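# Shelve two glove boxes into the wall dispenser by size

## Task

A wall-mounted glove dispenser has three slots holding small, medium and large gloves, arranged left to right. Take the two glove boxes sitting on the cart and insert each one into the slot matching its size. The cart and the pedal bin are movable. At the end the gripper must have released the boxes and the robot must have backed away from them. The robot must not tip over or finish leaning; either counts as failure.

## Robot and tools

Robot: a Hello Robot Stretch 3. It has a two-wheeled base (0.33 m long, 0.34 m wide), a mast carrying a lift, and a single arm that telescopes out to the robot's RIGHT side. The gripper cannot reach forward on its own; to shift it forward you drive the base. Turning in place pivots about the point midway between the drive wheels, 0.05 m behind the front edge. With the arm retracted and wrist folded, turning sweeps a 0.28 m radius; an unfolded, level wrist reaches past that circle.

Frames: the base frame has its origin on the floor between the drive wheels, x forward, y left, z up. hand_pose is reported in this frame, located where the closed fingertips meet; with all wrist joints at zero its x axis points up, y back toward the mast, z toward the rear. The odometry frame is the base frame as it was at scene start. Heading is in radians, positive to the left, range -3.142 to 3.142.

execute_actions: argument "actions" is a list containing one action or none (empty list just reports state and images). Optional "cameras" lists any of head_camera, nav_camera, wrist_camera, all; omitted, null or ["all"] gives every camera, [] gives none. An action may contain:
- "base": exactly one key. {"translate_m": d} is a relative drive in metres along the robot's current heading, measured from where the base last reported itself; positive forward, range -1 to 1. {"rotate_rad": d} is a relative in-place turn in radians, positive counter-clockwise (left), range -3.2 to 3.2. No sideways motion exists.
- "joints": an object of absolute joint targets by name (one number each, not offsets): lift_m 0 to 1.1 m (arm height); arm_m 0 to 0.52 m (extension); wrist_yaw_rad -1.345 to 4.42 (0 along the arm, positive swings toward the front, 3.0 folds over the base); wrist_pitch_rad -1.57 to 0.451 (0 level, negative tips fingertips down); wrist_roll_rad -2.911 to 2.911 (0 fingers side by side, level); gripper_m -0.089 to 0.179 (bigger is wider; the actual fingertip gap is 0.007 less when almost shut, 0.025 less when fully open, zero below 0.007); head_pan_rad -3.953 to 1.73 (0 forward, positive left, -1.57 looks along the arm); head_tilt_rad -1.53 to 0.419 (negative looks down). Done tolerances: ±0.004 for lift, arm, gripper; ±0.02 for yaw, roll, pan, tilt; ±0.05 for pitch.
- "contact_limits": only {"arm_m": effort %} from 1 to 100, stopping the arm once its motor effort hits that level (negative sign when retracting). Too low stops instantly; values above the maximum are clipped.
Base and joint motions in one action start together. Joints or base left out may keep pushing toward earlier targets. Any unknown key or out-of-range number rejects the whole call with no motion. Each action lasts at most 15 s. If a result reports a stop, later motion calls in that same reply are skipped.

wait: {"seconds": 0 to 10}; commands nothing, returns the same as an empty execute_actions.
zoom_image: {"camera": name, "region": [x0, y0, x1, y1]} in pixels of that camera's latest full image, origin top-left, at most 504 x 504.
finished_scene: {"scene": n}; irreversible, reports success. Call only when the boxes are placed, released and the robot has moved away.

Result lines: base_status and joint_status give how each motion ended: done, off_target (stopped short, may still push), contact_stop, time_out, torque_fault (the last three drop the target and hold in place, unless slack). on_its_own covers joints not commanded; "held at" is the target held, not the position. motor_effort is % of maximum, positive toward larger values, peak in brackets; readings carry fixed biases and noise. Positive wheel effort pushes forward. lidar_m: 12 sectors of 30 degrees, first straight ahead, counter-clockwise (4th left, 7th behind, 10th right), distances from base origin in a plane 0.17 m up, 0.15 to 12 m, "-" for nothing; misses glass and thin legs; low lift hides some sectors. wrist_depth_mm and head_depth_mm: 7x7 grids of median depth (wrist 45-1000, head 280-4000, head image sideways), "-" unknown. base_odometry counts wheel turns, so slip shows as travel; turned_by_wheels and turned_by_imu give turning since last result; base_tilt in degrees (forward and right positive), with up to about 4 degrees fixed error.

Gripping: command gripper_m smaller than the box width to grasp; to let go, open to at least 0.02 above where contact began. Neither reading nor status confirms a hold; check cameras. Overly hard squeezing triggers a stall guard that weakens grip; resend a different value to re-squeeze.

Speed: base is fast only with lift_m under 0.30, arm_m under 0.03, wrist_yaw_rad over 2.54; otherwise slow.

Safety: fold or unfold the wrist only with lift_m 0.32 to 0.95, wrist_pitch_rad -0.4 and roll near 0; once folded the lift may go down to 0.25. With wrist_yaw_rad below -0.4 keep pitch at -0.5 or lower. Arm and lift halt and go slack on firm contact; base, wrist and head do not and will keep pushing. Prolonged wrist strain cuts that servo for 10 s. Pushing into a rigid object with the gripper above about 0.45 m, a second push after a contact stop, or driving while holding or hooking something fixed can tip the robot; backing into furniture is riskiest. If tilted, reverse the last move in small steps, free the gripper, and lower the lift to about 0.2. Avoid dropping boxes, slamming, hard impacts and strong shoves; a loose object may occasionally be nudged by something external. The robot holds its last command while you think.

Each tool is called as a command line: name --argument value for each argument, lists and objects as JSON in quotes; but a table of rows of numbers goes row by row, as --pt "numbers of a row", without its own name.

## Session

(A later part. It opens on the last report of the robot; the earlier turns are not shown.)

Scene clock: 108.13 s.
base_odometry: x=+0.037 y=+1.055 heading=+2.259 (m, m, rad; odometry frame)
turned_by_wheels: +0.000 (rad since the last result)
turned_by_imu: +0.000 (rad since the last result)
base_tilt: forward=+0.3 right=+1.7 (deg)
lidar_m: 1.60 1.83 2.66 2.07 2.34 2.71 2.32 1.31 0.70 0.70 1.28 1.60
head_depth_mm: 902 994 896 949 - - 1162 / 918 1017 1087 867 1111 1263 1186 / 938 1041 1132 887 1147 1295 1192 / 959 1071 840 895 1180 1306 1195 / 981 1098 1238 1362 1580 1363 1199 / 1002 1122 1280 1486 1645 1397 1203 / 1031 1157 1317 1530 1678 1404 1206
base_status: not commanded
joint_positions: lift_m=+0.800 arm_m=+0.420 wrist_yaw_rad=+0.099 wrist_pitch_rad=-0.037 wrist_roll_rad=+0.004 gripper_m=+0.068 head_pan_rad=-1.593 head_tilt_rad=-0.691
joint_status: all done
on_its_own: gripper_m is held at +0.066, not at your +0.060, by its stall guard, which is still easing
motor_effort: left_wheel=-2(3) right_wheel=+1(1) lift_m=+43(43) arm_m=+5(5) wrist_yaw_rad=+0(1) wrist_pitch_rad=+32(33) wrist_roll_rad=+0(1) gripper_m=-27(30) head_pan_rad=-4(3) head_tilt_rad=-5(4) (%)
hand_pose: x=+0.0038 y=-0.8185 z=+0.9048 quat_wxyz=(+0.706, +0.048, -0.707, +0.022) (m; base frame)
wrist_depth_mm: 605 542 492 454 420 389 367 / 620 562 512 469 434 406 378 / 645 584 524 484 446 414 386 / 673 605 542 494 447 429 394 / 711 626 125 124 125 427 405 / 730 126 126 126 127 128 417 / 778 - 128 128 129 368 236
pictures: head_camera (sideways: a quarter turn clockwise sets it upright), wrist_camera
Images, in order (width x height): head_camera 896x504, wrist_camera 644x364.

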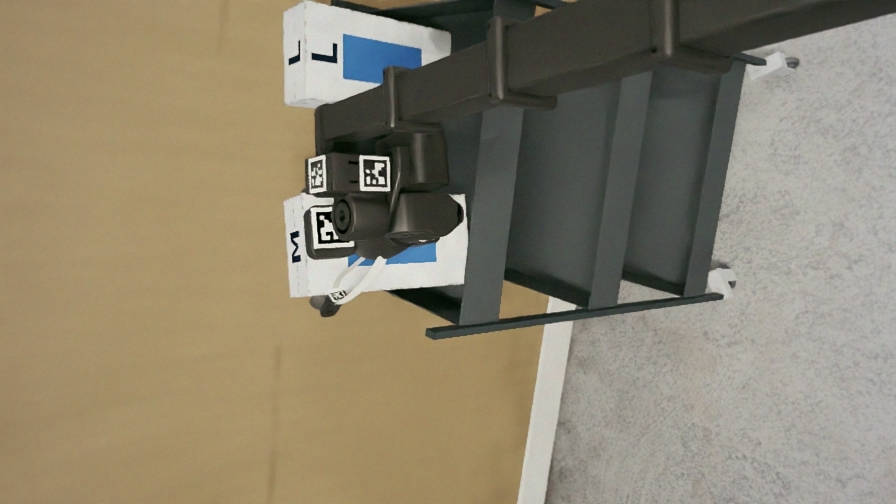

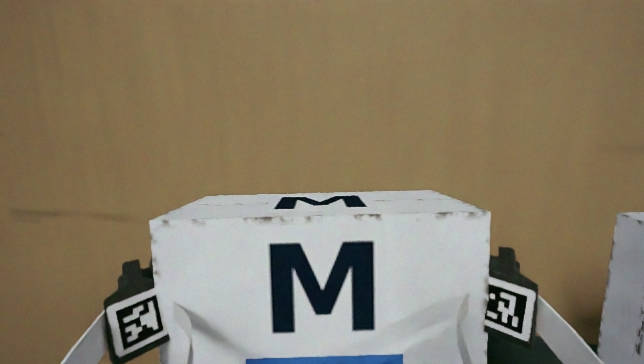

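execute_actions --actions '[{"joints":{"lift_m":0.9,"wrist_pitch_rad":0.1,"gripper_m":0.078}}]' --cameras '["wrist_camera"]'

execute_actions --actions '[{"joints":{"arm_m":0.0,"wrist_yaw_rad":0}}]'

Scene clock: 118.47 s.
base_odometry: x=+0.037 y=+1.055 heading=+2.259 (m, m, rad; odometry frame)
turned_by_wheels: +0.000 (rad since the last result)
turned_by_imu: +0.001 (rad since the last result)
base_tilt: forward=+0.4 right=+1.7 (deg)
lidar_m: 1.60 1.83 2.66 2.08 2.34 2.71 2.32 1.31 0.70 0.70 1.28 1.60
head_depth_mm: 900 996 1053 - 1095 1314 1187 / 919 995 1099 968 1111 1270 1189 / 940 1013 - 1009 1151 1296 1191 / 961 1024 820 979 1188 1305 1197 / 982 1079 1245 1368 1573 1361 1202 / 1004 1125 1279 1489 1634 1395 1204 / 1029 1160 1321 1541 1681 1403 1210
base_status: not commanded
joint_positions: lift_m=+0.900 arm_m=+0.420 wrist_yaw_rad=+0.099 wrist_pitch_rad=+0.034 wrist_roll_rad=+0.004 gripper_m=+0.085 head_pan_rad=-1.593 head_tilt_rad=-0.691
joint_status: wrist_pitch_rad off_target (ended at +0.034, target +0.100); gripper_m off_target (ended at +0.085, target +0.078); the others done
on_its_own: gripper_m is held at +0.084, not at your +0.078, by its stall guard, which is still easing; wrist_pitch_rad is at rest, and its effort (+36) is outside its rest range (-20 to +32)
motor_effort: left_wheel=-2(2) right_wheel=+1(1) lift_m=+43(44) arm_m=+5(5) wrist_yaw_rad=+1(0) wrist_pitch_rad=+36(42) wrist_roll_rad=-1(0) gripper_m=-21(58) head_pan_rad=-3(4) head_tilt_rad=-4(5) (%)
hand_pose: x=+0.0040 y=-0.8202 z=+1.0231 quat_wxyz=(+0.704, +0.023, -0.708, +0.047) (m; base frame)
wrist_depth_mm: 619 563 511 470 433 402 374 / 639 567 523 476 441 409 383 / 643 589 531 487 447 414 386 / 675 606 540 490 449 423 395 / 682 618 125 125 126 421 403 / 715 127 126 126 127 128 406 / 733 128 128 128 129 434 409
pictures: wrist_camera
Images, in order (width x height): wrist_camera 644x364.

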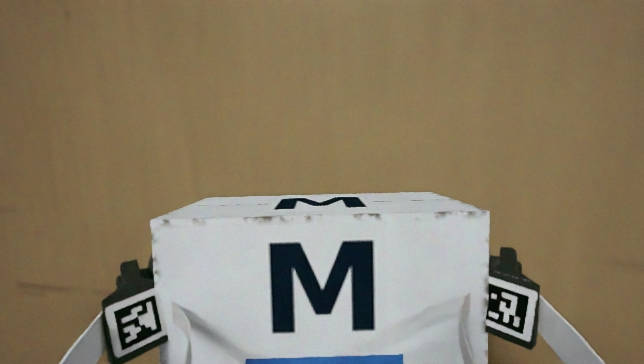

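Scene clock: 122.73 s.
base_odometry: x=+0.037 y=+1.055 heading=+2.259 (m, m, rad; odometry frame)
turned_by_wheels: +0.000 (rad since the last result)
turned_by_imu: +0.001 (rad since the last result)
base_tilt: forward=+0.4 right=+1.6 (deg)
lidar_m: 1.60 1.82 2.66 2.07 2.34 2.71 2.32 1.31 0.70 0.70 1.28 1.60
head_depth_mm: 901 998 897 949 1094 - - / 918 1020 1093 430 1112 - - / 937 1040 1140 415 - - - / 958 1071 1175 418 470 1286 1195 / 981 1096 1250 1365 1583 1363 1203 / 1006 1127 1283 1488 1640 1400 1204 / 1028 1158 1323 1534 1668 1403 1212
base_status: not commanded
joint_positions: lift_m=+0.900 arm_m=+0.001 wrist_yaw_rad=+0.002 wrist_pitch_rad=+0.034 wrist_roll_rad=+0.004 gripper_m=+0.088 head_pan_rad=-1.593 head_tilt_rad=-0.691
joint_status: all done
on_its_own: gripper_m is held at +0.087, not at your +0.078, by its stall guard, which is not easing now; wrist_pitch_rad is at rest, and its effort (+37) is outside its rest range (-20 to +32)
motor_effort: left_wheel=-2(2) right_wheel=+2(2) lift_m=+43(43) arm_m=-6(7) wrist_yaw_rad=-1(6) wrist_pitch_rad=+37(37) wrist_roll_rad=+0(0) gripper_m=-20(21) head_pan_rad=-3(4) head_tilt_rad=-5(5) (%)
hand_pose: x=-0.0210 y=-0.4028 z=+1.0231 quat_wxyz=(+0.706, -0.011, -0.708, +0.012) (m; base frame)
wrist_depth_mm: - 950 888 851 786 764 720 / - 974 907 861 813 770 732 / - - 928 875 835 784 756 / - - 929 877 831 791 761 / - - 125 125 126 807 776 / - 126 126 127 127 128 782 / - 128 128 128 129 616 790
pictures: head_camera (sideways: a quarter turn clockwise sets it upright), nav_camera (sideways: a quarter turn counterclockwise sets it upright), wrist_camera
Images, in order (width x height): head_camera 896x504, nav_camera 672x504, wrist_camera 644x364.

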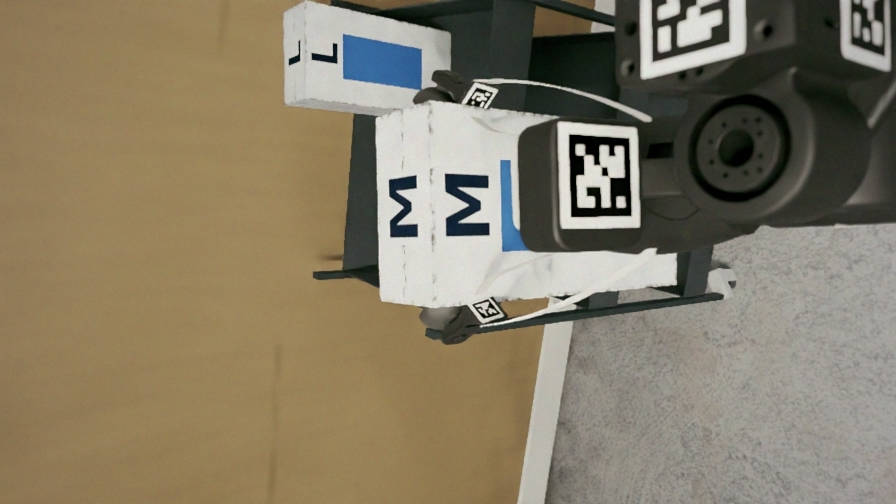

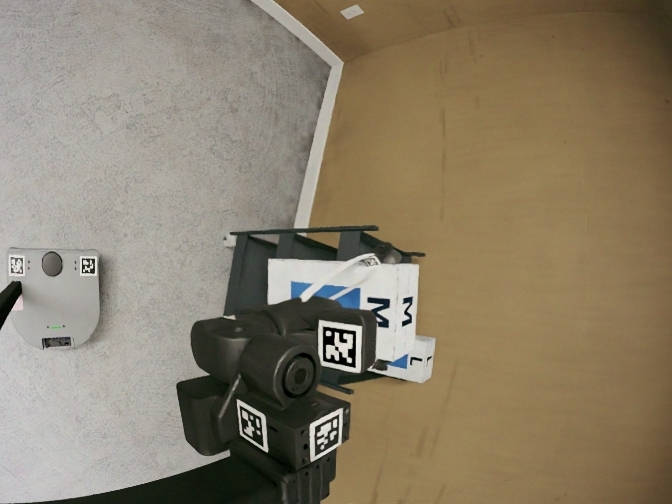

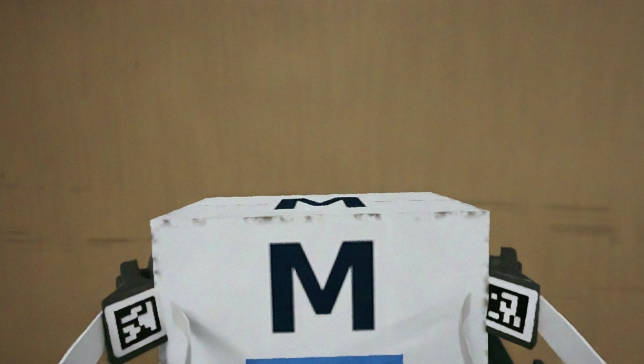

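execute_actions --actions '[{"base":{"translate_m":0.92}}]' --cameras '[]'

execute_actions --actions '[{"base":{"rotate_rad":1.35},"joints":{"head_pan_rad":-1.4,"head_tilt_rad":-0.75}}]'

Scene clock: 141.07 s.
base_odometry: x=-0.547 y=+1.766 heading=+2.259 (m, m, rad; odometry frame)
turned_by_wheels: +0.000 (rad since the last result)
turned_by_imu: +0.005 (rad since the last result)
base_tilt: forward=+0.3 right=+1.7 (deg)
lidar_m: 0.70 0.80 1.36 2.44 2.20 3.64 2.81 1.09 1.18 1.34 0.82 0.70
head_depth_mm: 1081 1195 1340 1527 1639 - - / 1101 1221 1375 429 1643 - - / 1125 1253 1414 415 - - - / 1152 1285 1457 418 470 1333 1197 / 1179 1320 1498 1655 1622 1396 1203 / 1204 1354 1490 1642 1614 1402 1207 / 1160 1204 1253 1309 1368 1348 1209
base_status: done
joint_positions: lift_m=+0.900 arm_m=+0.001 wrist_yaw_rad=+0.002 wrist_pitch_rad=+0.034 wrist_roll_rad=+0.004 gripper_m=+0.088 head_pan_rad=-1.593 head_tilt_rad=-0.691
joint_status: not commanded
on_its_own: gripper_m is held at +0.087, not at your +0.078, by its stall guard, which is not easing now; wrist_pitch_rad is at rest, and its effort (+37) is outside its rest range (-20 to +32)
motor_effort: left_wheel=-2(3) right_wheel=+1(5) lift_m=+43(43) arm_m=-6(6) wrist_yaw_rad=-1(1) wrist_pitch_rad=+37(37) wrist_roll_rad=-1(1) gripper_m=-19(19) head_pan_rad=-3(3) head_tilt_rad=-5(4) (%)
hand_pose: x=-0.0210 y=-0.4028 z=+1.0231 quat_wxyz=(+0.706, -0.011, -0.708, +0.012) (m; base frame)
wrist_depth_mm: 637 874 - - - 936 892 / 652 861 - - - 967 905 / 657 872 - - - 992 931 / 652 868 - - - - 935 / 638 785 125 125 126 - 946 / 652 126 126 127 127 128 987 / 648 128 128 128 129 - 979
pictures: none
No camera images: the call's "cameras" was empty. Leave "cameras" out to get every camera's image.

Scene clock: 144.20 s.
base_odometry: x=-0.547 y=+1.766 heading=-2.674 (m, m, rad; odometry frame)
turned_by_wheels: +1.350 (rad since the last result)
turned_by_imu: +1.343 (rad since the last result)
base_tilt: forward=+0.3 right=+1.7 (deg)
lidar_m: 2.43 2.19 2.67 3.62 1.28 1.09 1.33 0.97 0.72 0.70 0.73 1.02
head_depth_mm: 558 622 679 395 - - - / 569 637 696 403 - - - / 579 649 723 421 505 1261 1169 / 591 664 760 892 1062 1281 1172 / 602 679 779 898 1102 1299 1178 / 615 695 800 911 1144 1326 1179 / 628 710 818 970 1187 1359 1182
base_status: done
joint_positions: lift_m=+0.900 arm_m=+0.001 wrist_yaw_rad=+0.001 wrist_pitch_rad=+0.034 wrist_roll_rad=+0.004 gripper_m=+0.088 head_pan_rad=-1.407 head_tilt_rad=-0.741
joint_status: all done
on_its_own: gripper_m is held at +0.087, not at your +0.078, by its stall guard, which is not easing now; wrist_pitch_rad is at rest, and its effort (+37) is outside its rest range (-20 to +32)
motor_effort: left_wheel=-2(8) right_wheel=+2(5) lift_m=+43(43) arm_m=-6(6) wrist_yaw_rad=-1(1) wrist_pitch_rad=+37(36) wrist_roll_rad=+0(0) gripper_m=-20(19) head_pan_rad=+3(24) head_tilt_rad=-5(13) (%)
hand_pose: x=-0.0211 y=-0.4028 z=+1.0231 quat_wxyz=(+0.706, -0.011, -0.708, +0.012) (m; base frame)
wrist_depth_mm: 435 436 429 433 435 434 434 / 447 445 442 440 442 444 442 / 447 448 450 448 446 451 452 / 459 458 455 456 449 459 461 / 466 463 125 125 126 464 463 / 476 127 126 126 127 128 480 / 484 128 127 128 129 486 481
pictures: head_camera (sideways: a quarter turn clockwise sets it upright), nav_camera (sideways: a quarter turn counterclockwise sets it upright), wrist_camera
Images, in order (width x height): head_camera 896x504, nav_camera 672x504, wrist_camera 644x364.

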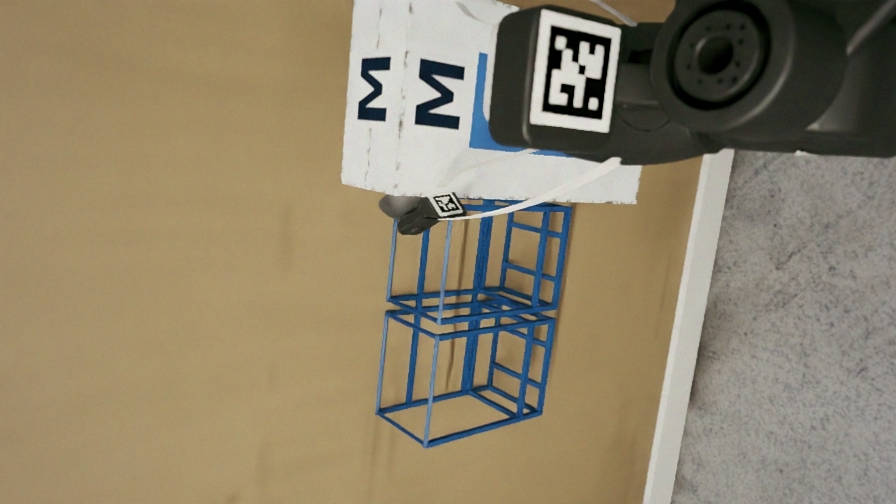

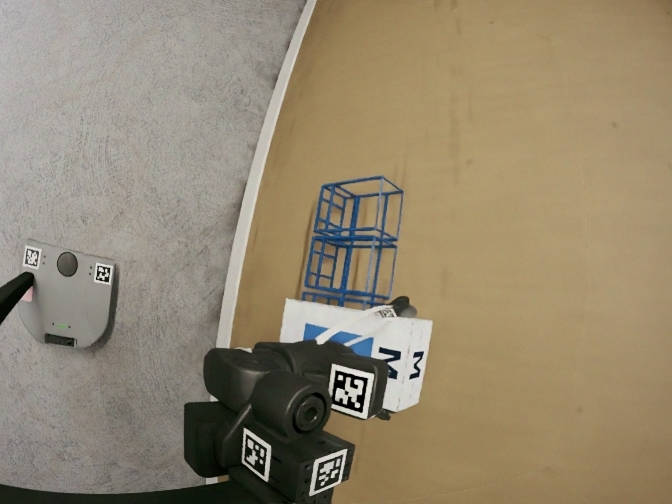

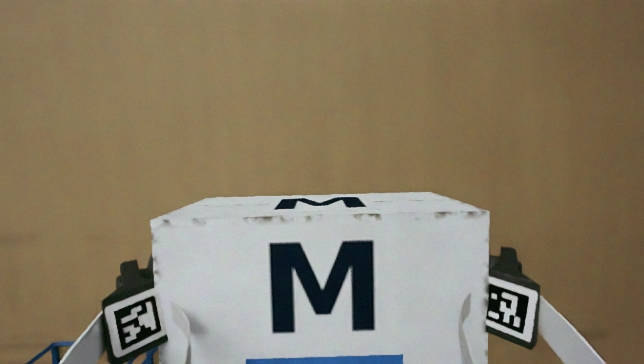

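execute_actions --actions '[{"base":{"translate_m":0.135},"joints":{"arm_m":0.22,"wrist_pitch_rad":0.14,"head_pan_rad":-1.57,"head_tilt_rad":-0.75}}]'

Scene clock: 153.53 s.
base_odometry: x=-0.668 y=+1.705 heading=-2.675 (m, m, rad; odometry frame)
turned_by_wheels: +0.000 (rad since the last result)
turned_by_imu: +0.001 (rad since the last result)
base_tilt: forward=+0.4 right=+1.7 (deg)
lidar_m: 2.30 2.07 2.46 3.62 1.47 1.20 1.47 0.98 0.73 0.71 0.74 1.03
head_depth_mm: 572 643 - - 1019 1243 1166 / 575 634 - - 1022 1247 1159 / 578 618 - - 1030 1255 1167 / 580 625 620 853 1037 1271 1177 / 583 655 748 874 1045 1270 1177 / 587 659 753 877 1056 1273 1183 / 588 662 757 887 1064 1291 1187
base_status: done
joint_positions: lift_m=+0.900 arm_m=+0.220 wrist_yaw_rad=+0.001 wrist_pitch_rad=+0.073 wrist_roll_rad=+0.004 gripper_m=+0.088 head_pan_rad=-1.563 head_tilt_rad=-0.741
joint_status: wrist_pitch_rad off_target (ended at +0.073, target +0.140); the others done
on_its_own: gripper_m is held at +0.087, not at your +0.078, by its stall guard, which is not easing now; wrist_pitch_rad is at rest, and its effort (+37) is outside its rest range (-20 to +32)
motor_effort: left_wheel=-2(3) right_wheel=+2(5) lift_m=+43(42) arm_m=+5(7) wrist_yaw_rad=-1(1) wrist_pitch_rad=+37(40) wrist_roll_rad=+0(0) gripper_m=-19(19) head_pan_rad=-4(19) head_tilt_rad=-6(6) (%)
hand_pose: x=-0.0211 y=-0.6219 z=+1.0331 quat_wxyz=(+0.706, -0.025, -0.708, +0.026) (m; base frame)
wrist_depth_mm: 235 235 235 235 233 235 235 / 238 238 237 237 237 237 238 / 241 241 241 240 241 241 241 / 245 244 244 242 242 244 245 / 247 247 125 125 126 246 247 / 250 126 126 126 127 128 251 / 254 128 128 128 129 254 253
pictures: head_camera (sideways: a quarter turn clockwise sets it upright), nav_camera (sideways: a quarter turn counterclockwise sets it upright), wrist_camera
Images, in order (width x height): head_camera 896x504, nav_camera 672x504, wrist_camera 644x364.

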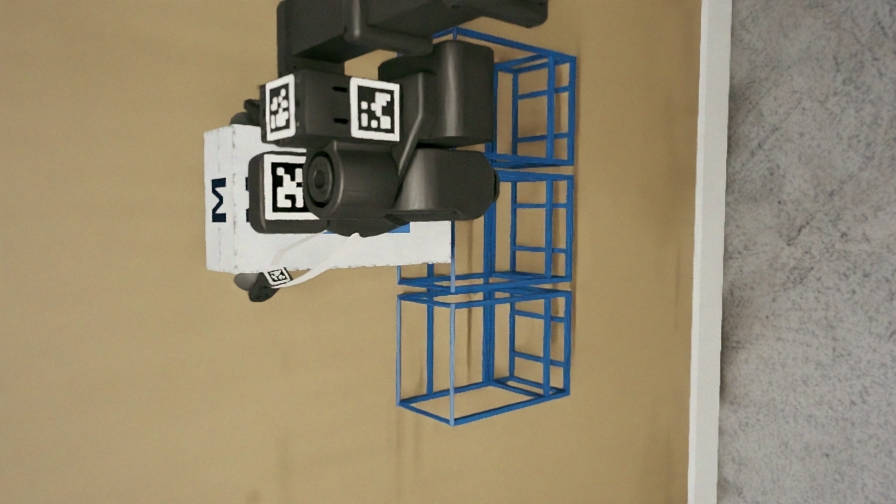

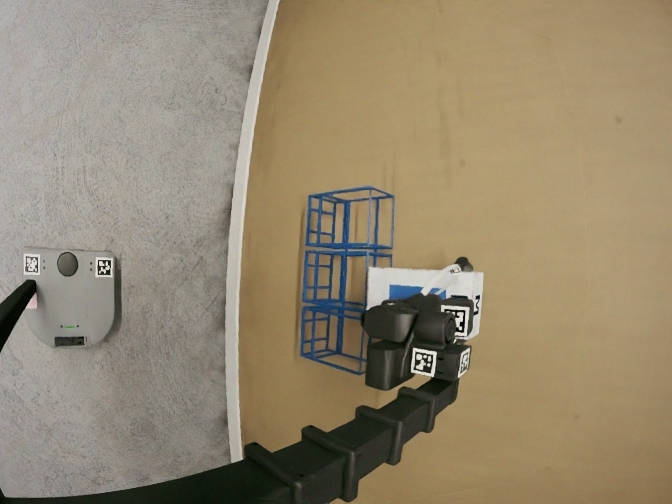

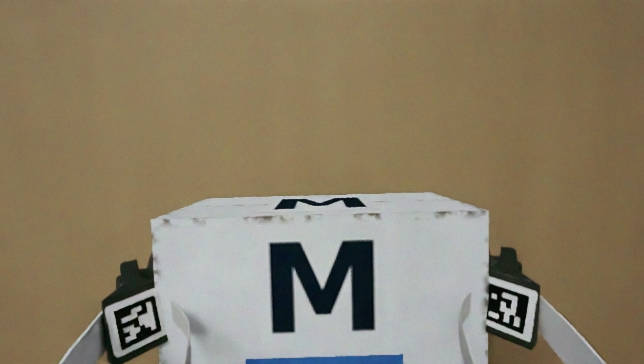

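execute_actions --actions '[{"base":{"translate_m":0.021},"joints":{"arm_m":0.255,"lift_m":0.87}}]' --cameras '["head_camera"]'

zoom_image --camera "head_camera" --region '[340,100,600,340]'

Scene clock: 164.60 s.
base_odometry: x=-0.687 y=+1.695 heading=-2.675 (m, m, rad; odometry frame)
turned_by_wheels: +0.000 (rad since the last result)
turned_by_imu: +0.001 (rad since the last result)
base_tilt: forward=+0.3 right=+1.6 (deg)
lidar_m: 2.28 2.05 2.44 3.60 1.49 1.22 1.50 0.98 0.73 0.71 0.74 1.03
head_depth_mm: 574 643 703 - 1046 1249 1161 / 575 641 706 - 1024 1244 1162 / 580 627 - - 1036 1257 1165 / 580 632 677 803 1037 1267 1176 / 584 656 750 874 1049 1273 1171 / 587 660 752 879 1056 1279 1180 / 590 662 756 884 1068 1284 1187
base_status: done
joint_positions: lift_m=+0.870 arm_m=+0.255 wrist_yaw_rad=-0.001 wrist_pitch_rad=+0.110 wrist_roll_rad=-0.008 gripper_m=+0.088 head_pan_rad=-1.563 head_tilt_rad=-0.741
joint_status: all done
on_its_own: gripper_m is held at +0.087, not at your +0.078, by its stall guard, which is not easing now
motor_effort: left_wheel=-1(5) right_wheel=+2(6) lift_m=+32(40) arm_m=+6(8) wrist_yaw_rad=+1(0) wrist_pitch_rad=+16(37) wrist_roll_rad=+8(8) gripper_m=-19(20) head_pan_rad=-4(4) head_tilt_rad=-5(5) (%)
hand_pose: x=-0.0218 y=-0.6568 z=+1.0131 quat_wxyz=(+0.709, -0.039, -0.703, +0.038) (m; base frame)
wrist_depth_mm: 207 207 206 207 207 206 207 / 208 208 208 209 209 208 208 / 209 210 209 209 210 210 209 / 210 210 212 211 211 212 211 / 211 212 128 128 129 213 213 / 214 127 127 127 127 128 214 / 215 126 126 126 127 215 216
pictures: head_camera (sideways: a quarter turn clockwise sets it upright)
Images, in order (width x height): head_camera 896x504.

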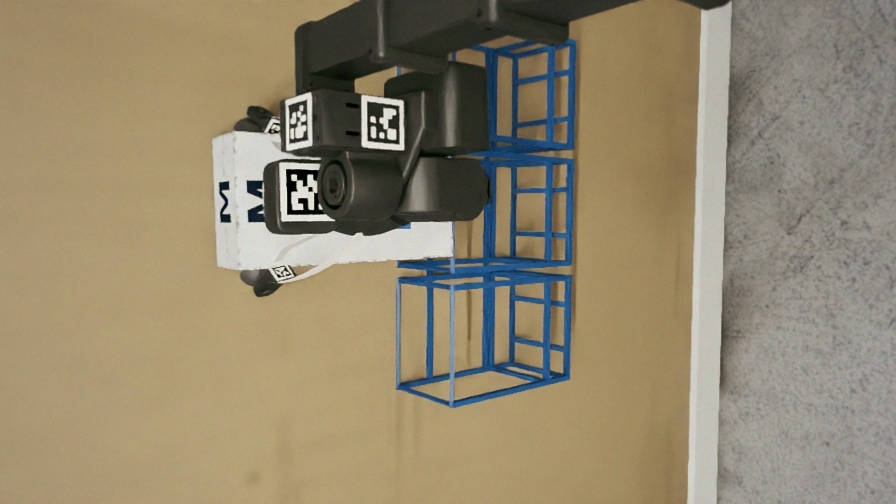

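Region (340, 100, 600, 340) of head_camera's 896x504 image, scaled by 1.938, with more detail than that image has; it fills the top 465 rows of this view, and the rest is white.

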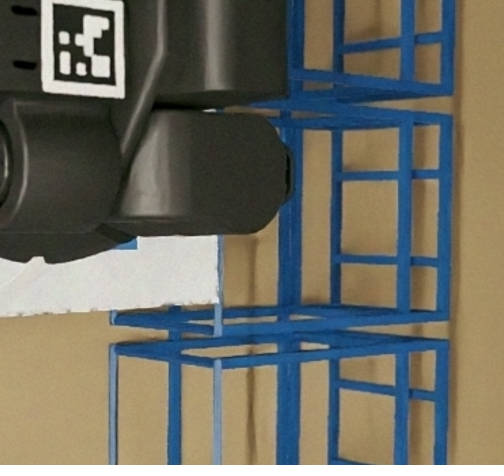

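execute_actions --actions '[{"joints":{"lift_m":0.9}}]' --cameras '[]'

execute_actions --actions '[{"base":{"translate_m":0.008},"joints":{"arm_m":0.262,"wrist_pitch_rad":0.2}}]' --cameras '["head_camera","wrist_camera"]'

zoom_image --camera "head_camera" --region '[340,100,600,340]'

Scene clock: 172.27 s.
base_odometry: x=-0.687 y=+1.695 heading=-2.675 (m, m, rad; odometry frame)
turned_by_wheels: +0.000 (rad since the last result)
turned_by_imu: +0.001 (rad since the last result)
base_tilt: forward=+0.3 right=+1.6 (deg)
lidar_m: 2.29 2.05 2.43 3.62 1.49 1.21 1.49 0.98 0.73 0.71 0.74 1.03
head_depth_mm: 574 644 - 871 1011 1244 1159 / 575 634 - 897 1019 1245 1165 / 578 622 - 895 1032 1253 1164 / 579 627 685 845 1039 1266 1172 / 584 656 749 872 1048 1277 1177 / 587 660 753 877 1061 1276 1180 / 588 663 757 886 1065 1288 1182
base_status: not commanded
joint_positions: lift_m=+0.900 arm_m=+0.255 wrist_yaw_rad=-0.001 wrist_pitch_rad=+0.083 wrist_roll_rad=-0.001 gripper_m=+0.088 head_pan_rad=-1.563 head_tilt_rad=-0.741
joint_status: all done
on_its_own: gripper_m is held at +0.087, not at your +0.078, by its stall guard, which is not easing now
motor_effort: left_wheel=-3(2) right_wheel=+2(2) lift_m=+44(46) arm_m=+5(6) wrist_yaw_rad=+1(1) wrist_pitch_rad=+32(32) wrist_roll_rad=+2(8) gripper_m=-19(20) head_pan_rad=-4(4) head_tilt_rad=-5(5) (%)
hand_pose: x=-0.0218 y=-0.6569 z=+1.0357 quat_wxyz=(+0.707, -0.030, -0.706, +0.029) (m; base frame)
wrist_depth_mm: 203 202 203 202 202 203 203 / 205 205 205 205 206 205 205 / 207 208 208 208 207 207 207 / 209 210 209 210 210 210 210 / 212 212 126 126 127 212 212 / 215 170 127 127 127 128 215 / 217 127 127 128 128 218 218
pictures: none
No camera images: the call's "cameras" was empty. Leave "cameras" out to get every camera's image.

Scene clock: 173.43 s.
base_odometry: x=-0.694 y=+1.692 heading=-2.675 (m, m, rad; odometry frame)
turned_by_wheels: +0.000 (rad since the last result)
turned_by_imu: +0.000 (rad since the last result)
base_tilt: forward=+0.4 right=+1.7 (deg)
lidar_m: 2.27 2.05 2.43 3.63 1.50 1.23 1.50 0.98 0.73 0.71 0.74 1.03
head_depth_mm: 575 642 - 873 1018 1250 1161 / 576 625 - 888 1021 1247 1159 / 579 616 - 891 1031 1261 1166 / 582 618 699 845 1038 1261 1172 / 585 655 749 875 1046 1270 1172 / 587 660 753 878 1058 1271 1183 / 589 662 757 886 1064 1286 1186
base_status: done
joint_positions: lift_m=+0.900 arm_m=+0.262 wrist_yaw_rad=-0.001 wrist_pitch_rad=+0.132 wrist_roll_rad=+0.001 gripper_m=+0.088 head_pan_rad=-1.563 head_tilt_rad=-0.741
joint_status: wrist_pitch_rad off_target (ended at +0.132, target +0.200); the others done
on_its_own: gripper_m is held at +0.087, not at your +0.078, by its stall guard, which is not easing now; wrist_pitch_rad is at rest, and its effort (+38) is outside its rest range (-20 to +32)
motor_effort: left_wheel=-2(4) right_wheel=+2(6) lift_m=+43(43) arm_m=+5(9) wrist_yaw_rad=+0(1) wrist_pitch_rad=+38(44) wrist_roll_rad=+2(2) gripper_m=-20(19) head_pan_rad=-4(3) head_tilt_rad=-5(5) (%)
hand_pose: x=-0.0216 y=-0.6638 z=+1.0484 quat_wxyz=(+0.706, -0.047, -0.706, +0.046) (m; base frame)
wrist_depth_mm: 202 203 202 203 202 203 202 / 203 204 203 203 203 203 204 / 204 204 204 205 204 204 204 / 205 205 205 204 205 205 206 / 205 205 126 126 127 206 206 / 206 167 127 127 127 128 206 / 207 127 127 128 128 207 207
pictures: head_camera (sideways: a quarter turn clockwise sets it upright), wrist_camera
Images, in order (width x height): head_camera 896x504, wrist_camera 644x364.

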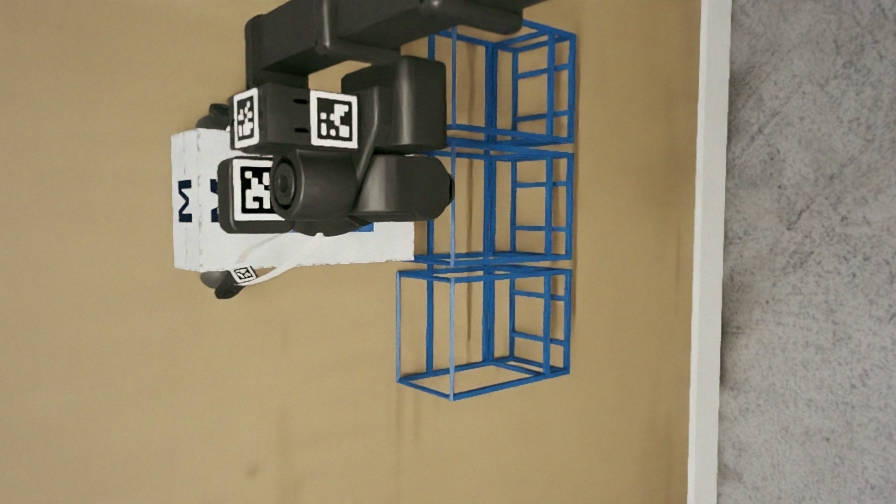

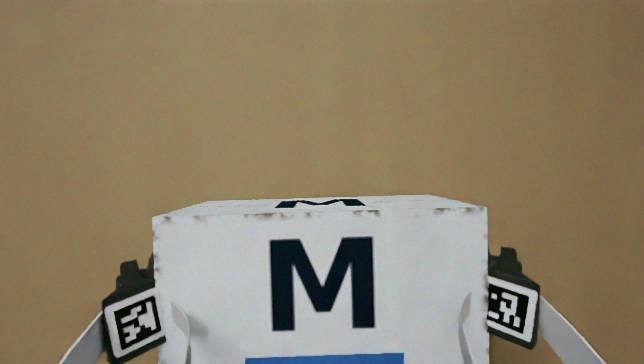

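Region (340, 100, 600, 340) of head_camera's 896x504 image, scaled by 1.938, with more detail than that image has; it fills the top 465 rows of this view, and the rest is white.

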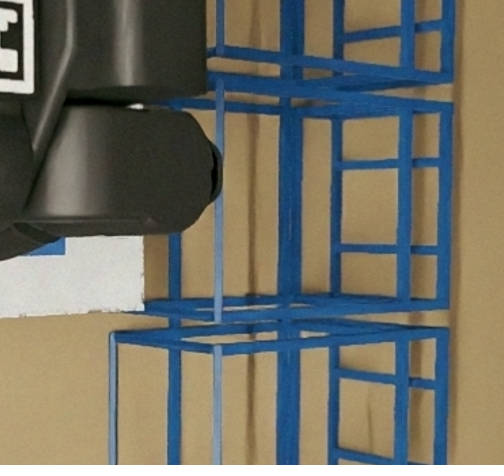

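execute_actions --actions '[{"joints":{"lift_m":0.872,"arm_m":0.257}}]' --cameras '["head_camera"]'

zoom_image --camera "head_camera" --region '[340,100,600,340]'

Scene clock: 179.93 s.
base_odometry: x=-0.694 y=+1.692 heading=-2.675 (m, m, rad; odometry frame)
turned_by_wheels: +0.000 (rad since the last result)
turned_by_imu: +0.001 (rad since the last result)
base_tilt: forward=+0.4 right=+1.7 (deg)
lidar_m: 2.27 2.05 2.43 3.62 1.50 1.22 1.50 0.98 0.73 0.71 0.74 1.02
head_depth_mm: 574 644 703 - 1043 1243 1160 / 577 636 708 909 1027 1250 1167 / 579 624 - - 1030 1256 1167 / 582 630 670 856 1038 1268 1169 / 583 657 749 874 1046 1269 1172 / 588 658 754 880 1064 1279 1176 / 590 663 759 888 1070 1289 1182
base_status: not commanded
joint_positions: lift_m=+0.872 arm_m=+0.257 wrist_yaw_rad=-0.001 wrist_pitch_rad=+0.133 wrist_roll_rad=+0.001 gripper_m=+0.088 head_pan_rad=-1.563 head_tilt_rad=-0.741
joint_status: all done
on_its_own: gripper_m is held at +0.087, not at your +0.078, by its stall guard, which is not easing now; wrist_pitch_rad is at rest, and its effort (+37) is outside its rest range (-20 to +32)
motor_effort: left_wheel=-3(2) right_wheel=+2(1) lift_m=+37(40) arm_m=-6(6) wrist_yaw_rad=+0(0) wrist_pitch_rad=+37(38) wrist_roll_rad=+2(1) gripper_m=-19(20) head_pan_rad=-3(3) head_tilt_rad=-4(6) (%)
hand_pose: x=-0.0216 y=-0.6596 z=+1.0209 quat_wxyz=(+0.706, -0.047, -0.706, +0.047) (m; base frame)
wrist_depth_mm: 207 207 207 208 208 206 206 / 207 207 207 207 208 207 208 / 209 209 209 208 208 208 208 / 209 210 209 209 208 209 209 / 210 210 126 126 127 210 210 / 210 168 127 127 128 128 211 / 212 127 127 128 128 211 211
pictures: head_camera (sideways: a quarter turn clockwise sets it upright)
Images, in order (width x height): head_camera 896x504.

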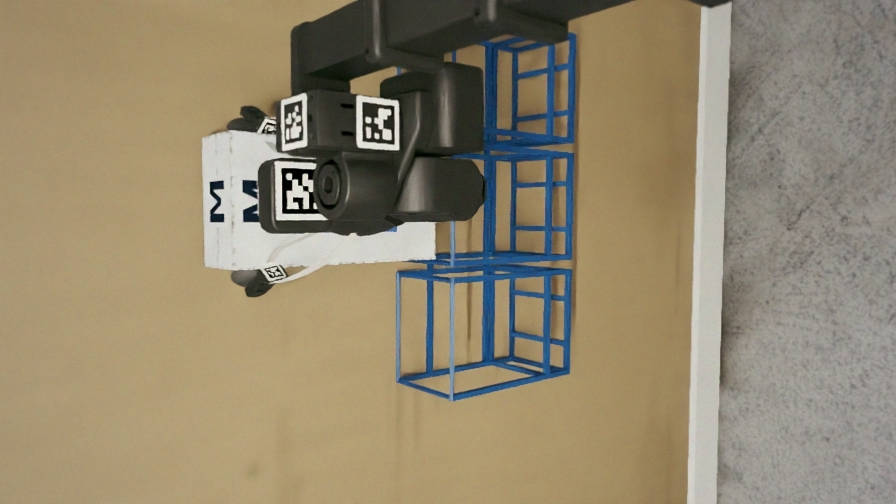

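Region (340, 100, 600, 340) of head_camera's 896x504 image, scaled by 1.938, with more detail than that image has; it fills the top 465 rows of this view, and the rest is white.

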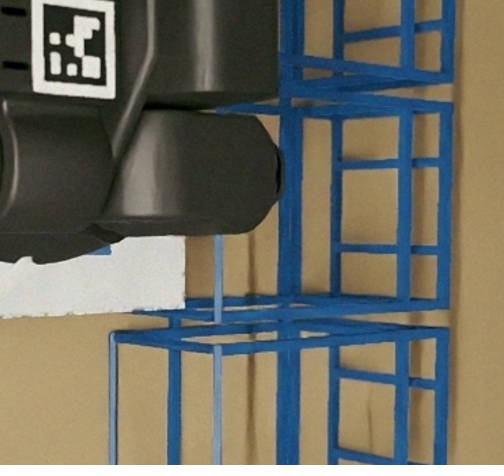

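execute_actions --actions '[{"base":{"translate_m":-0.003},"joints":{"lift_m":0.857}}]' --cameras '["head_camera"]'

zoom_image --camera "head_camera" --region '[340,100,600,340]'

Scene clock: 185.83 s.
base_odometry: x=-0.691 y=+1.693 heading=-2.675 (m, m, rad; odometry frame)
turned_by_wheels: +0.000 (rad since the last result)
turned_by_imu: +0.001 (rad since the last result)
base_tilt: forward=+0.4 right=+1.7 (deg)
lidar_m: 2.28 2.05 2.43 3.61 1.50 1.22 1.50 0.98 0.73 0.71 0.73 1.02
head_depth_mm: 574 644 716 - 1045 1244 1163 / 575 642 706 - 1021 1245 1166 / 578 629 - - 1033 1257 1170 / 581 635 665 812 1043 1264 1169 / 583 657 750 873 1048 1268 1172 / 585 658 753 877 1057 1286 1179 / 590 663 759 885 1059 1286 1191
base_status: done
joint_positions: lift_m=+0.857 arm_m=+0.257 wrist_yaw_rad=+0.000 wrist_pitch_rad=+0.134 wrist_roll_rad=+0.002 gripper_m=+0.088 head_pan_rad=-1.563 head_tilt_rad=-0.741
joint_status: all done
on_its_own: gripper_m is held at +0.087, not at your +0.078, by its stall guard, which is not easing now; wrist_pitch_rad is at rest, and its effort (+37) is outside its rest range (-20 to +32)
motor_effort: left_wheel=-2(6) right_wheel=+1(3) lift_m=+37(36) arm_m=-6(6) wrist_yaw_rad=+0(1) wrist_pitch_rad=+37(37) wrist_roll_rad=+1(2) gripper_m=-19(20) head_pan_rad=-4(4) head_tilt_rad=-5(6) (%)
hand_pose: x=-0.0215 y=-0.6595 z=+1.0061 quat_wxyz=(+0.705, -0.047, -0.706, +0.047) (m; base frame)
wrist_depth_mm: 207 207 206 207 206 206 206 / 207 208 208 208 207 208 209 / 209 208 208 209 209 209 209 / 210 209 210 209 208 209 209 / 210 209 126 126 127 210 210 / 211 169 127 127 127 128 210 / 211 127 127 127 128 212 211
pictures: head_camera (sideways: a quarter turn clockwise sets it upright)
Images, in order (width x height): head_camera 896x504.

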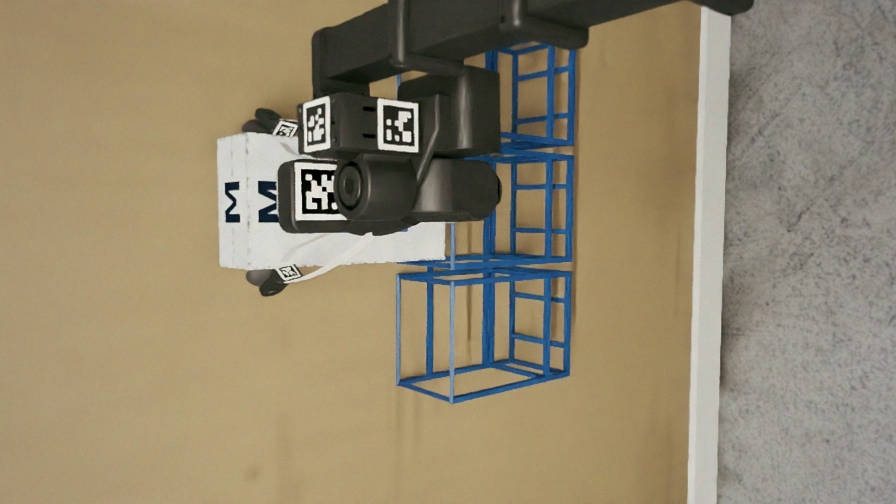

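Region (340, 100, 600, 340) of head_camera's 896x504 image, scaled by 1.938, with more detail than that image has; it fills the top 465 rows of this view, and the rest is white.

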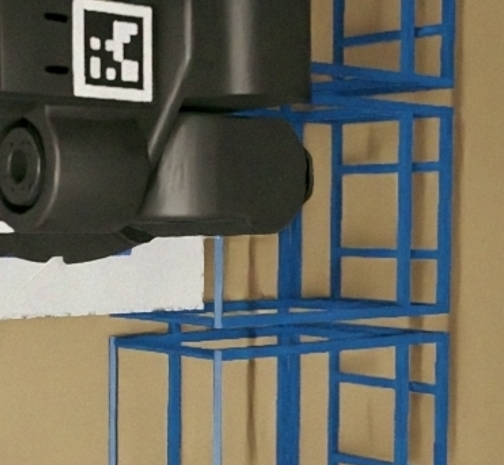

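execute_actions --actions '[{"joints":{"lift_m":0.835}}]' --cameras '["head_camera"]'

zoom_image --camera "head_camera" --region '[340,100,600,340]'

Scene clock: 190.50 s.
base_odometry: x=-0.691 y=+1.693 heading=-2.675 (m, m, rad; odometry frame)
turned_by_wheels: +0.000 (rad since the last result)
turned_by_imu: +0.001 (rad since the last result)
base_tilt: forward=+0.3 right=+1.7 (deg)
lidar_m: 2.28 2.06 2.43 3.62 1.50 1.22 1.50 0.98 0.73 0.71 0.74 1.02
head_depth_mm: 573 642 719 - 1035 1244 1161 / 576 648 719 - 1037 1250 1165 / 578 648 623 - 1034 1257 1165 / 581 655 656 767 1036 1267 1170 / 584 656 750 872 1050 1266 1177 / 587 659 754 878 1058 1277 1179 / 589 662 758 889 1066 1282 1180
base_status: not commanded
joint_positions: lift_m=+0.835 arm_m=+0.257 wrist_yaw_rad=+0.000 wrist_pitch_rad=+0.134 wrist_roll_rad=+0.002 gripper_m=+0.088 head_pan_rad=-1.563 head_tilt_rad=-0.741
joint_status: all done
on_its_own: gripper_m is held at +0.087, not at your +0.078, by its stall guard, which is not easing now; wrist_pitch_rad is at rest, and its effort (+36) is outside its rest range (-20 to +32)
motor_effort: left_wheel=-3(2) right_wheel=+1(1) lift_m=+37(38) arm_m=-6(6) wrist_yaw_rad=+0(0) wrist_pitch_rad=+36(36) wrist_roll_rad=+0(1) gripper_m=-20(19) head_pan_rad=-4(4) head_tilt_rad=-5(6) (%)
hand_pose: x=-0.0215 y=-0.6595 z=+0.9841 quat_wxyz=(+0.705, -0.047, -0.706, +0.047) (m; base frame)
wrist_depth_mm: 208 207 207 207 207 206 207 / 208 208 208 207 208 207 208 / 208 208 209 208 208 208 208 / 209 209 209 209 209 209 209 / 210 210 126 126 127 210 210 / 211 168 126 127 128 128 210 / 211 127 127 128 128 211 211
pictures: head_camera (sideways: a quarter turn clockwise sets it upright)
Images, in order (width x height): head_camera 896x504.

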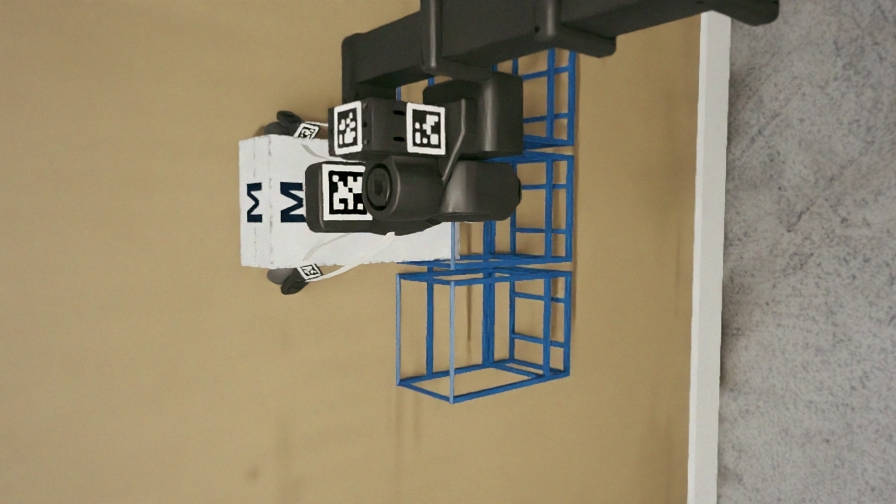

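Region (340, 100, 600, 340) of head_camera's 896x504 image, scaled by 1.938, with more detail than that image has; it fills the top 465 rows of this view, and the rest is white.

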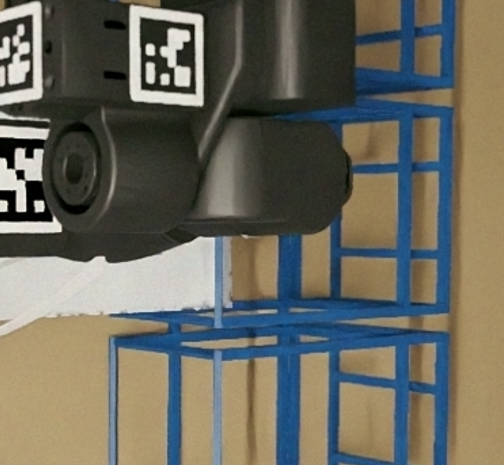

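execute_actions --actions '[{"joints":{"lift_m":0.77}}]' --cameras '[]'

execute_actions --actions '[{"joints":{"lift_m":0.705}}]' --cameras '["head_camera","wrist_camera"]'

Scene clock: 195.70 s.
base_odometry: x=-0.691 y=+1.693 heading=-2.675 (m, m, rad; odometry frame)
turned_by_wheels: +0.000 (rad since the last result)
turned_by_imu: +0.001 (rad since the last result)
base_tilt: forward=+0.3 right=+1.7 (deg)
lidar_m: 2.28 2.05 2.44 3.61 1.50 1.22 1.50 0.98 0.73 0.71 0.74 1.02
head_depth_mm: 573 643 732 822 - - 1142 / 576 646 736 816 1083 1246 1166 / 579 648 689 - 1079 1258 1172 / 582 652 702 772 1038 1263 1171 / 584 655 749 874 1047 1268 1175 / 587 660 754 878 1057 1279 1181 / 589 661 756 885 1060 1288 1178
base_status: not commanded
joint_positions: lift_m=+0.770 arm_m=+0.257 wrist_yaw_rad=+0.000 wrist_pitch_rad=+0.134 wrist_roll_rad=+0.002 gripper_m=+0.088 head_pan_rad=-1.563 head_tilt_rad=-0.741
joint_status: all done
on_its_own: gripper_m is held at +0.087, not at your +0.078, by its stall guard, which is not easing now; wrist_pitch_rad is at rest, and its effort (+37) is outside its rest range (-20 to +32)
motor_effort: left_wheel=-1(1) right_wheel=+1(1) lift_m=+37(34) arm_m=-6(6) wrist_yaw_rad=-1(1) wrist_pitch_rad=+37(36) wrist_roll_rad=+1(0) gripper_m=-20(20) head_pan_rad=-4(3) head_tilt_rad=-5(5) (%)
hand_pose: x=-0.0215 y=-0.6595 z=+0.9191 quat_wxyz=(+0.705, -0.047, -0.706, +0.047) (m; base frame)
wrist_depth_mm: 207 207 206 207 208 207 207 / 208 208 208 207 208 208 208 / 208 208 209 208 209 209 208 / 209 209 209 209 209 210 209 / 210 210 126 126 127 209 210 / 211 168 127 127 127 128 211 / 212 127 127 128 128 211 212
pictures: none
No camera images: the call's "cameras" was empty. Leave "cameras" out to get every camera's image.

Scene clock: 197.13 s.
base_odometry: x=-0.691 y=+1.693 heading=-2.675 (m, m, rad; odometry frame)
turned_by_wheels: +0.000 (rad since the last result)
turned_by_imu: +0.000 (rad since the last result)
base_tilt: forward=+0.3 right=+1.7 (deg)
lidar_m: 2.28 2.05 2.42 3.61 1.50 1.22 1.50 0.98 0.73 0.71 0.74 1.03
head_depth_mm: 573 643 730 830 983 - - / 577 646 736 833 - 1249 1160 / 578 648 727 719 - 1256 1168 / 581 652 733 758 1042 1265 1171 / 583 656 750 872 1049 1268 1179 / 587 658 753 879 1055 1272 1177 / 589 662 757 886 1068 1286 1191
base_status: not commanded
joint_positions: lift_m=+0.705 arm_m=+0.257 wrist_yaw_rad=+0.000 wrist_pitch_rad=+0.134 wrist_roll_rad=+0.002 gripper_m=+0.088 head_pan_rad=-1.563 head_tilt_rad=-0.741
joint_status: all done
on_its_own: gripper_m is held at +0.087, not at your +0.078, by its stall guard, which is not easing now; wrist_pitch_rad is at rest, and its effort (+37) is outside its rest range (-20 to +32)
motor_effort: left_wheel=-2(2) right_wheel=+1(1) lift_m=+36(37) arm_m=-6(6) wrist_yaw_rad=+0(0) wrist_pitch_rad=+37(36) wrist_roll_rad=+0(1) gripper_m=-20(19) head_pan_rad=-3(4) head_tilt_rad=-6(6) (%)
hand_pose: x=-0.0215 y=-0.6595 z=+0.8541 quat_wxyz=(+0.705, -0.047, -0.706, +0.047) (m; base frame)
wrist_depth_mm: 207 207 206 207 207 207 207 / 207 207 207 208 208 207 208 / 208 208 209 208 208 208 208 / 210 209 210 209 210 209 209 / 210 210 126 127 127 209 210 / 211 168 126 127 128 128 210 / 211 127 127 128 128 211 211
pictures: head_camera (sideways: a quarter turn clockwise sets it upright), wrist_camera
Images, in order (width x height): head_camera 896x504, wrist_camera 644x364.

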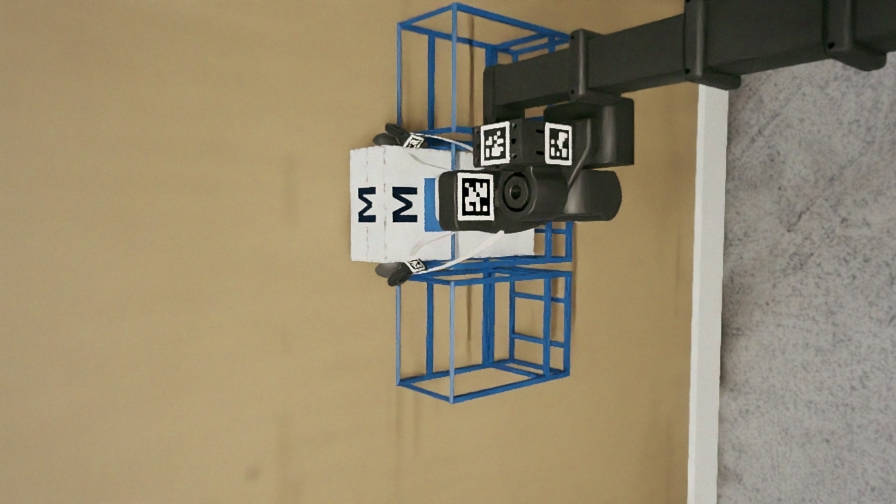

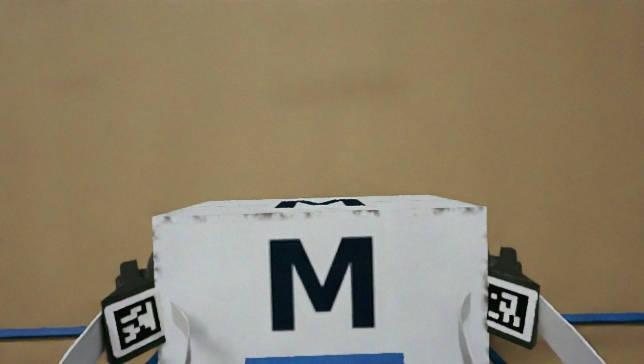

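execute_actions --actions '[{"joints":{"lift_m":0.672}}]' --cameras '["head_camera","wrist_camera"]'

zoom_image --camera "head_camera" --region '[340,100,600,340]'

Scene clock: 202.30 s.
base_odometry: x=-0.691 y=+1.693 heading=-2.675 (m, m, rad; odometry frame)
turned_by_wheels: +0.000 (rad since the last result)
turned_by_imu: +0.001 (rad since the last result)
base_tilt: forward=+0.4 right=+1.7 (deg)
lidar_m: 2.27 2.05 2.42 3.60 1.50 1.22 1.50 0.98 0.73 0.71 0.74 1.03
head_depth_mm: 575 644 733 831 989 1191 - / 577 647 736 857 - 1254 1164 / 579 650 742 737 - 1260 1169 / 582 653 742 757 1042 1265 1172 / 584 656 749 871 1050 1270 1178 / 587 659 755 878 1060 1275 1175 / 590 662 758 888 1065 1288 1185
base_status: not commanded
joint_positions: lift_m=+0.672 arm_m=+0.257 wrist_yaw_rad=+0.000 wrist_pitch_rad=+0.167 wrist_roll_rad=+0.004 gripper_m=+0.088 head_pan_rad=-1.563 head_tilt_rad=-0.741
joint_status: all done
on_its_own: gripper_m is held at +0.087, not at your +0.078, by its stall guard, which is not easing now
motor_effort: left_wheel=-1(1) right_wheel=+1(1) lift_m=+33(37) arm_m=-5(6) wrist_yaw_rad=+0(0) wrist_pitch_rad=+18(36) wrist_roll_rad=-1(0) gripper_m=-20(20) head_pan_rad=-4(4) head_tilt_rad=-5(5) (%)
hand_pose: x=-0.0215 y=-0.6590 z=+0.8296 quat_wxyz=(+0.703, -0.058, -0.706, +0.059) (m; base frame)
wrist_depth_mm: 213 212 212 212 212 212 212 / 212 212 212 212 211 211 210 / 212 212 212 211 211 211 211 / 212 211 211 211 212 211 211 / 211 211 126 126 127 210 211 / 212 167 127 127 128 128 210 / 210 127 127 127 128 128 210
pictures: head_camera (sideways: a quarter turn clockwise sets it upright), wrist_camera
Images, in order (width x height): head_camera 896x504, wrist_camera 644x364.

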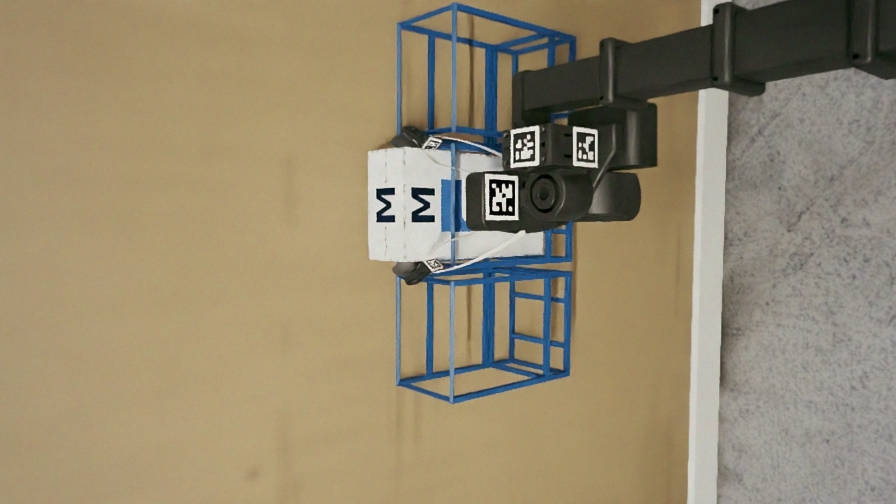

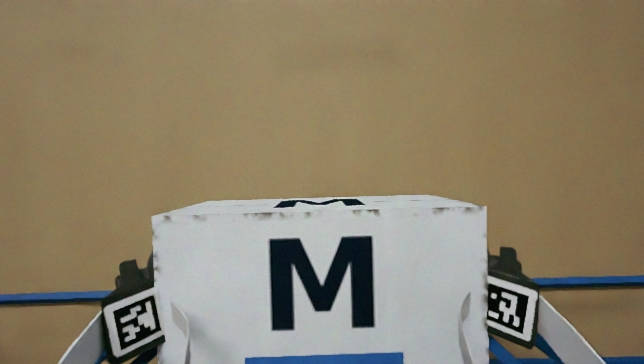

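Region (340, 100, 600, 340) of head_camera's 896x504 image, scaled by 1.938, with more detail than that image has; it fills the top 465 rows of this view, and the rest is white.

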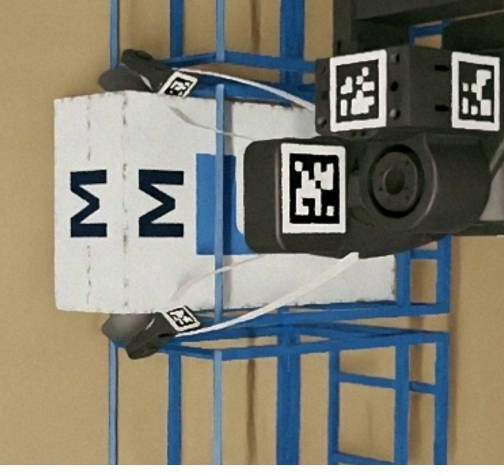

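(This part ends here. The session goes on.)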